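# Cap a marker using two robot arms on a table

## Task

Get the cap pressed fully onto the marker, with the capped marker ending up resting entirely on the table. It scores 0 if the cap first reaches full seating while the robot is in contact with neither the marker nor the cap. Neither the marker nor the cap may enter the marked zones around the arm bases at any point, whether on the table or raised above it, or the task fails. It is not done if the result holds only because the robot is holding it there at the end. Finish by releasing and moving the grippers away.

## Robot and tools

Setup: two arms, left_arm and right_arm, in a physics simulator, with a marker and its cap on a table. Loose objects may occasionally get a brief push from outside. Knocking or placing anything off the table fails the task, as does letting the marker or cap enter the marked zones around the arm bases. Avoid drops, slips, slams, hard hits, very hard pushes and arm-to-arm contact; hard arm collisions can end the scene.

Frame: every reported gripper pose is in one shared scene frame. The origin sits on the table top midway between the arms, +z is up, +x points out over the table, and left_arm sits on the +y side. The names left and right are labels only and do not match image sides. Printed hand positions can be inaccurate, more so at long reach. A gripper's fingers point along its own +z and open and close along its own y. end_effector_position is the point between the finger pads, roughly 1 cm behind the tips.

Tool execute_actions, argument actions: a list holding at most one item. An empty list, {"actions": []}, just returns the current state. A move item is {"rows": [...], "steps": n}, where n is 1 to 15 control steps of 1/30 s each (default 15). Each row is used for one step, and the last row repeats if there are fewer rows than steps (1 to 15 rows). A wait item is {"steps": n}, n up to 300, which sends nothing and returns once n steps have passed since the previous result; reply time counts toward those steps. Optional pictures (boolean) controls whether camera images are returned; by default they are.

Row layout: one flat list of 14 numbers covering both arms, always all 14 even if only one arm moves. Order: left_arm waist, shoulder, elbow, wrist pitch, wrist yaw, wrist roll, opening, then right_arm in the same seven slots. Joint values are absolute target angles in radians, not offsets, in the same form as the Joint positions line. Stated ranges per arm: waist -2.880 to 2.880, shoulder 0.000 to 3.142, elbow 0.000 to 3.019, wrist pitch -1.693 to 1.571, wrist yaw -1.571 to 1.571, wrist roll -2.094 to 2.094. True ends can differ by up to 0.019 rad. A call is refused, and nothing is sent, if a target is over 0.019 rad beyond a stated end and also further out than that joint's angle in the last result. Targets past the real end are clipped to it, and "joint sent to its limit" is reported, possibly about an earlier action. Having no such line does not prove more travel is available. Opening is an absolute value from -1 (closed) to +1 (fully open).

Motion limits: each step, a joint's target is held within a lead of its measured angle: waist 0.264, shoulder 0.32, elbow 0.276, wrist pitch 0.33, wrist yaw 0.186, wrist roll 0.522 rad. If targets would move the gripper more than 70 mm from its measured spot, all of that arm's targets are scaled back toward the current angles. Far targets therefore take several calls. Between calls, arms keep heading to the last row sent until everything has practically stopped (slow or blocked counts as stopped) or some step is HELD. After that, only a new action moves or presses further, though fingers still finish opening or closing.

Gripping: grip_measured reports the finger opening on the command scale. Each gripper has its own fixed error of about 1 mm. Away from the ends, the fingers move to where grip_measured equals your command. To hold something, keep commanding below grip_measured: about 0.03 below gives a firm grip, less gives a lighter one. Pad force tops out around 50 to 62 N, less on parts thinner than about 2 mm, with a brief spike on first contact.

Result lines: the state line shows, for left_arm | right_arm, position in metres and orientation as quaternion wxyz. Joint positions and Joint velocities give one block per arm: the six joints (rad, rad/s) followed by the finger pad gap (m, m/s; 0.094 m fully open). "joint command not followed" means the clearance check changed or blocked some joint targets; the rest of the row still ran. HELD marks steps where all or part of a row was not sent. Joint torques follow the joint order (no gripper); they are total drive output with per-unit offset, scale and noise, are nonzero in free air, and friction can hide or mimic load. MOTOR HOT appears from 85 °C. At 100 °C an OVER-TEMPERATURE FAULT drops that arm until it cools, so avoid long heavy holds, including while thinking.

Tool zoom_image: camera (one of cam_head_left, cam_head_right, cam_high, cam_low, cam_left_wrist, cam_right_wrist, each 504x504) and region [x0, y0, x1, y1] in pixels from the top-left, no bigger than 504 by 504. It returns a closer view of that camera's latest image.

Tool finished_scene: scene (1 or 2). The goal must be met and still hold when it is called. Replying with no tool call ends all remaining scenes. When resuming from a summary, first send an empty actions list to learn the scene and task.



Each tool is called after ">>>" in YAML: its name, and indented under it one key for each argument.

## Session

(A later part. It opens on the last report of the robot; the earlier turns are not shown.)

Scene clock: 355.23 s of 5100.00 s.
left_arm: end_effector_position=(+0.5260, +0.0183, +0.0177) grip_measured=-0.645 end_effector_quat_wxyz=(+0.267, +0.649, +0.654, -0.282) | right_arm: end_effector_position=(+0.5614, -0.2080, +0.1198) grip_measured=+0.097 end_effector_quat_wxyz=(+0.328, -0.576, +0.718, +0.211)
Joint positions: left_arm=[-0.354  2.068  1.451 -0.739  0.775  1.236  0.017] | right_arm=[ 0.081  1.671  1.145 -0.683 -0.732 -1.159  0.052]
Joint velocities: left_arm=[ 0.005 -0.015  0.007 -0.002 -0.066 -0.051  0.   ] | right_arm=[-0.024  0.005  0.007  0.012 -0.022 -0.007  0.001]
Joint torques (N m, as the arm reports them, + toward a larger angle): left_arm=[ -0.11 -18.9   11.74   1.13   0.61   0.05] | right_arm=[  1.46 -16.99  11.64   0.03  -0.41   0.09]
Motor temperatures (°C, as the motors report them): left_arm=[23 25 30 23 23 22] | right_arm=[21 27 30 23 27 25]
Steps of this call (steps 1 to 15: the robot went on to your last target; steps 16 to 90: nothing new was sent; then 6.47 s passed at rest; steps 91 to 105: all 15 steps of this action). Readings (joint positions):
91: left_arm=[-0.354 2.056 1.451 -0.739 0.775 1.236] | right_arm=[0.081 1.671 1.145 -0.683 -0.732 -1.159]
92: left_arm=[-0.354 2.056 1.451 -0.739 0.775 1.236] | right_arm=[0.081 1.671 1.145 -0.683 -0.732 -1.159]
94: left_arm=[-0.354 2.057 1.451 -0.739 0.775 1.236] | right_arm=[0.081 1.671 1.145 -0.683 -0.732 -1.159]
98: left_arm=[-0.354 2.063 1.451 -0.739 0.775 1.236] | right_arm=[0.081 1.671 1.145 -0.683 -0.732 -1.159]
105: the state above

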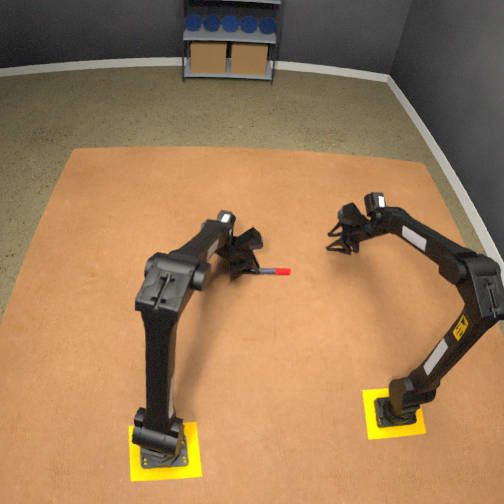

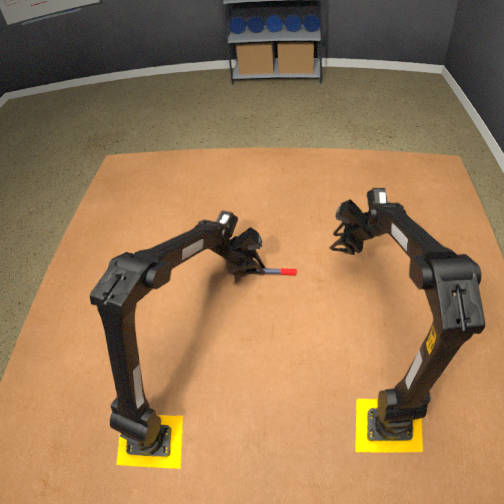

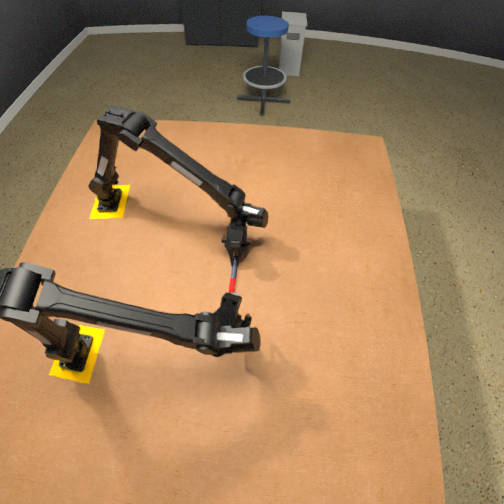

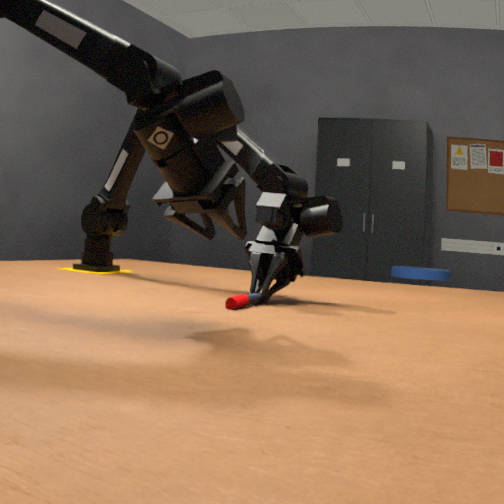

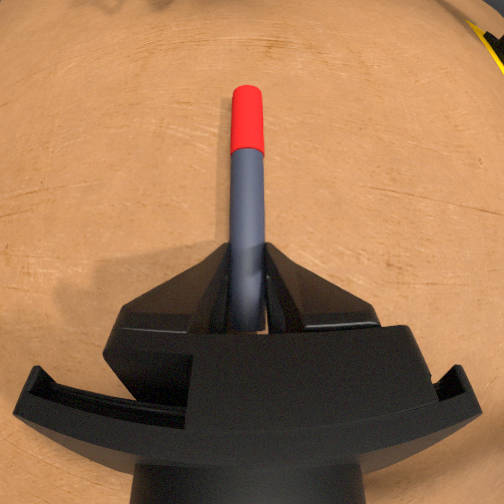

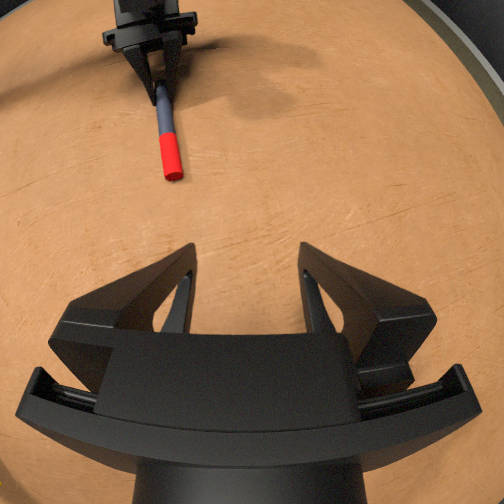

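>>> execute_actions:
  actions:
    - {"rows":[[-0.353,2.068,1.485,-0.72,0.775,1.242,-0.67,0.08,1.67,1.165,-0.7,-0.733,-1.155,0.1],[-0.353,2.068,1.485,-0.72,0.775,1.242,-0.645,0.08,1.67,1.165,-0.7,-0.733,-1.155,0.1],[-0.353,2.068,1.485,-0.72,0.775,1.242,-0.62,0.08,1.67,1.165,-0.7,-0.733,-1.155,0.1],[-0.353,2.068,1.485,-0.72,0.775,1.242,-0.59,0.08,1.67,1.165,-0.7,-0.733,-1.155,0.1],[-0.353,2.068,1.485,-0.72,0.775,1.242,-0.55,0.08,1.67,1.165,-0.7,-0.733,-1.155,0.1],[-0.353,2.068,1.485,-0.72,0.775,1.242,-0.45,0.08,1.67,1.165,-0.7,-0.733,-1.155,0.1],[-0.353,2.06,1.485,-0.72,0.775,1.242,-0.3,0.08,1.67,1.165,-0.7,-0.733,-1.155,0.1],[-0.353,2.05,1.485,-0.72,0.775,1.242,-0.1,0.08,1.67,1.165,-0.7,-0.733,-1.155,0.1],[-0.353,2.035,1.485,-0.72,0.775,1.242,0,0.08,1.67,1.165,-0.7,-0.733,-1.155,0.1],[-0.353,2.015,1.485,-0.72,0.775,1.242,0,0.07,1.66,1.165,-0.7,-0.733,-1.155,0.1],[-0.353,1.99,1.485,-0.72,0.775,1.242,0,0.06,1.65,1.165,-0.7,-0.733,-1.155,0.1],[-0.353,1.965,1.485,-0.72,0.775,1.242,0,0.05,1.64,1.165,-0.7,-0.733,-1.155,0.1],[-0.35,1.94,1.485,-0.72,0.775,1.242,0,0.04,1.63,1.165,-0.7,-0.733,-1.155,0.1],[-0.34,1.915,1.485,-0.72,0.775,1.242,0,0.03,1.62,1.165,-0.7,-0.733,-1.155,0.1],[-0.33,1.89,1.485,-0.72,0.775,1.242,0,0.02,1.61,1.165,-0.7,-0.733,-1.155,0.1]],"steps":15}
  pictures: false

>>> execute_actions:
  actions:
    - {"rows":[[-0.31,1.865,1.485,-0.72,0.775,1.242,0,0.01,1.6,1.165,-0.7,-0.733,-1.155,0.1],[-0.29,1.84,1.485,-0.72,0.775,1.242,0,0,1.6,1.165,-0.7,-0.733,-1.155,0.1],[-0.27,1.815,1.485,-0.72,0.775,1.242,0,0,1.6,1.165,-0.7,-0.733,-1.155,0.1],[-0.25,1.79,1.485,-0.72,0.775,1.242,0,0,1.6,1.165,-0.7,-0.733,-1.155,0.1],[-0.23,1.77,1.485,-0.72,0.775,1.242,0,0,1.6,1.165,-0.7,-0.733,-1.155,0.1],[-0.21,1.75,1.485,-0.72,0.775,1.242,0,0,1.6,1.165,-0.7,-0.733,-1.155,0.1],[-0.19,1.74,1.485,-0.72,0.775,1.242,0,0,1.6,1.165,-0.7,-0.733,-1.155,0.1],[-0.17,1.73,1.485,-0.72,0.775,1.242,0,0,1.6,1.165,-0.7,-0.733,-1.155,0.1],[-0.16,1.725,1.485,-0.72,0.775,1.242,0,0,1.6,1.165,-0.7,-0.733,-1.155,0.1]],"steps":15}

Scene clock: 383.90 s of 5100.00 s.
left_arm: end_effector_position=(+0.5316, +0.0171, +0.0536) grip_measured=-0.003 end_effector_quat_wxyz=(+0.291, +0.655, +0.644, -0.267) | right_arm: end_effector_position=(+0.5644, -0.2192, +0.1244) grip_measured=+0.097 end_effector_quat_wxyz=(+0.333, -0.569, +0.723, +0.205)
Joint positions: left_arm=[-0.354  2.008  1.451 -0.739  0.774  1.236  0.047] | right_arm=[ 0.059  1.662  1.145 -0.683 -0.732 -1.159  0.052]
Joint velocities: left_arm=[-0.015 -0.552  0.012 -0.017 -0.051 -0.022  0.   ] | right_arm=[-0.259 -0.161 -0.007 -0.027 -0.037  0.007 -0.001]
Joint torques (N m, as the arm reports them, + toward a larger angle): left_arm=[  1.34 -23.44  11.28   0.96   0.62   0.02] | right_arm=[ -1.1  -19.49  11.97   0.16  -0.39   0.11]
Motor temperatures (°C, as the motors report them): left_arm=[23 25 30 23 22 22] | right_arm=[21 27 30 23 26 25]
Steps of this call (steps 1 to 15: the robot went on to your last target; steps 16 to 90: nothing new was sent; then 25.17 s passed at rest; steps 91 to 105: all 15 steps of this action). Readings (joint positions):
91: left_arm=[-0.354 2.068 1.451 -0.739 0.775 1.236] | right_arm=[0.081 1.671 1.145 -0.683 -0.732 -1.159]
92: left_arm=[-0.354 2.068 1.451 -0.739 0.775 1.236] | right_arm=[0.081 1.671 1.145 -0.683 -0.732 -1.159]
94: left_arm=[-0.354 2.068 1.451 -0.739 0.775 1.236] | right_arm=[0.081 1.671 1.145 -0.683 -0.732 -1.159]
98: left_arm=[-0.354 2.068 1.451 -0.739 0.775 1.236] | right_arm=[0.081 1.671 1.145 -0.683 -0.732 -1.159]
105: the state above

Scene clock: 384.40 s of 5100.00 s.
left_arm: end_effector_position=(+0.5693, +0.1384, +0.2327) grip_measured=-0.003 end_effector_quat_wxyz=(+0.421, +0.613, +0.651, -0.151) | right_arm: end_effector_position=(+0.5715, -0.2543, +0.1524) grip_measured=+0.097 end_effector_quat_wxyz=(+0.360, -0.550, +0.732, +0.179)
Joint positions: left_arm=[-0.151  1.711  1.451 -0.737  0.774  1.236  0.047] | right_arm=[-0.007  1.607  1.145 -0.683 -0.732 -1.159  0.052]
Joint velocities: left_arm=[ 0.376 -0.142  0.007  0.022  0.022 -0.095 -0.001] | right_arm=[-0.005  0.005 -0.007 -0.007  0.037  0.022  0.   ]
Joint torques (N m, as the arm reports them, + toward a larger angle): left_arm=[ -3.07 -13.71  13.67   1.56   0.57   0.01] | right_arm=[  0.98 -15.8   12.11   0.13  -0.4    0.14]
Motor temperatures (°C, as the motors report them): left_arm=[23 25 30 23 22 22] | right_arm=[21 27 30 23 26 25]
Steps of this call (steps 1 to 15: all 15 steps of this action). Readings (joint positions):
1: left_arm=[-0.353 1.987 1.451 -0.739 0.774 1.236] | right_arm=[0.049 1.655 1.145 -0.683 -0.732 -1.159]
2: left_arm=[-0.351 1.965 1.451 -0.739 0.774 1.236] | right_arm=[0.037 1.647 1.145 -0.683 -0.732 -1.159]
4: left_arm=[-0.342 1.917 1.451 -0.739 0.774 1.236] | right_arm=[0.014 1.630 1.145 -0.683 -0.732 -1.159]
8: left_arm=[-0.294 1.820 1.451 -0.739 0.774 1.236] | right_arm=[-0.008 1.608 1.145 -0.683 -0.732 -1.159]
15: the state above

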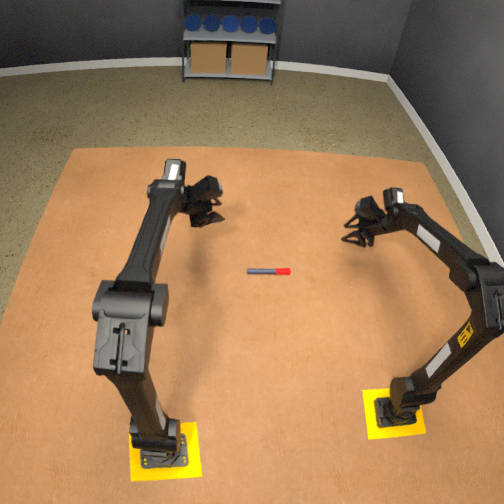

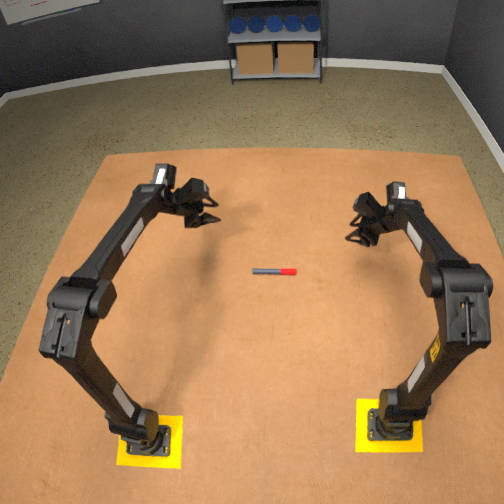

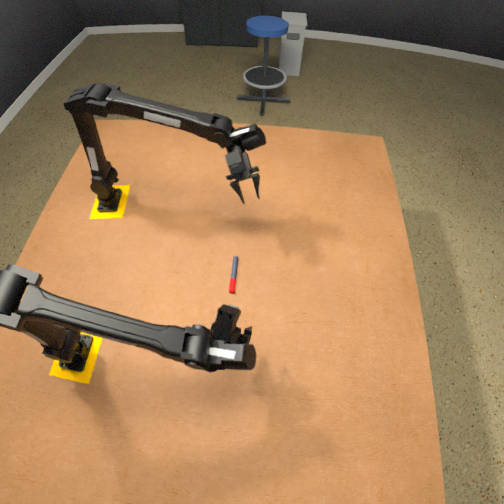

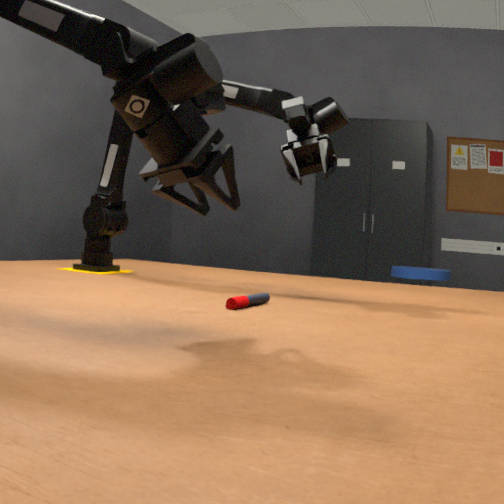

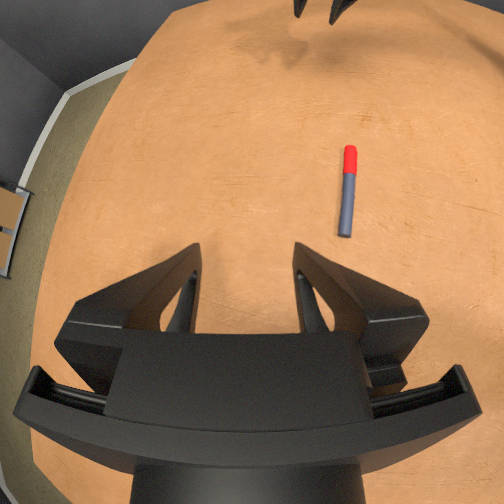

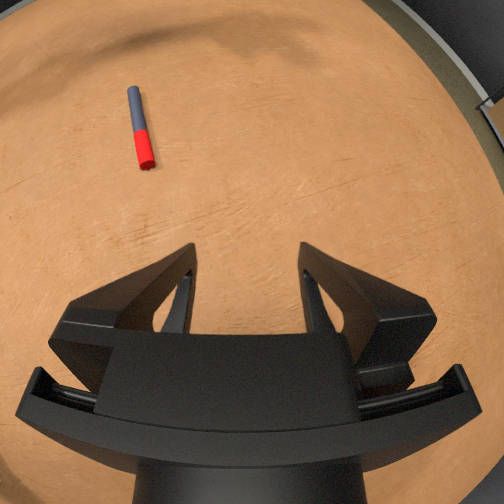

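>>> finished_scene:
  scene: 2

The scene is finished: the task was done.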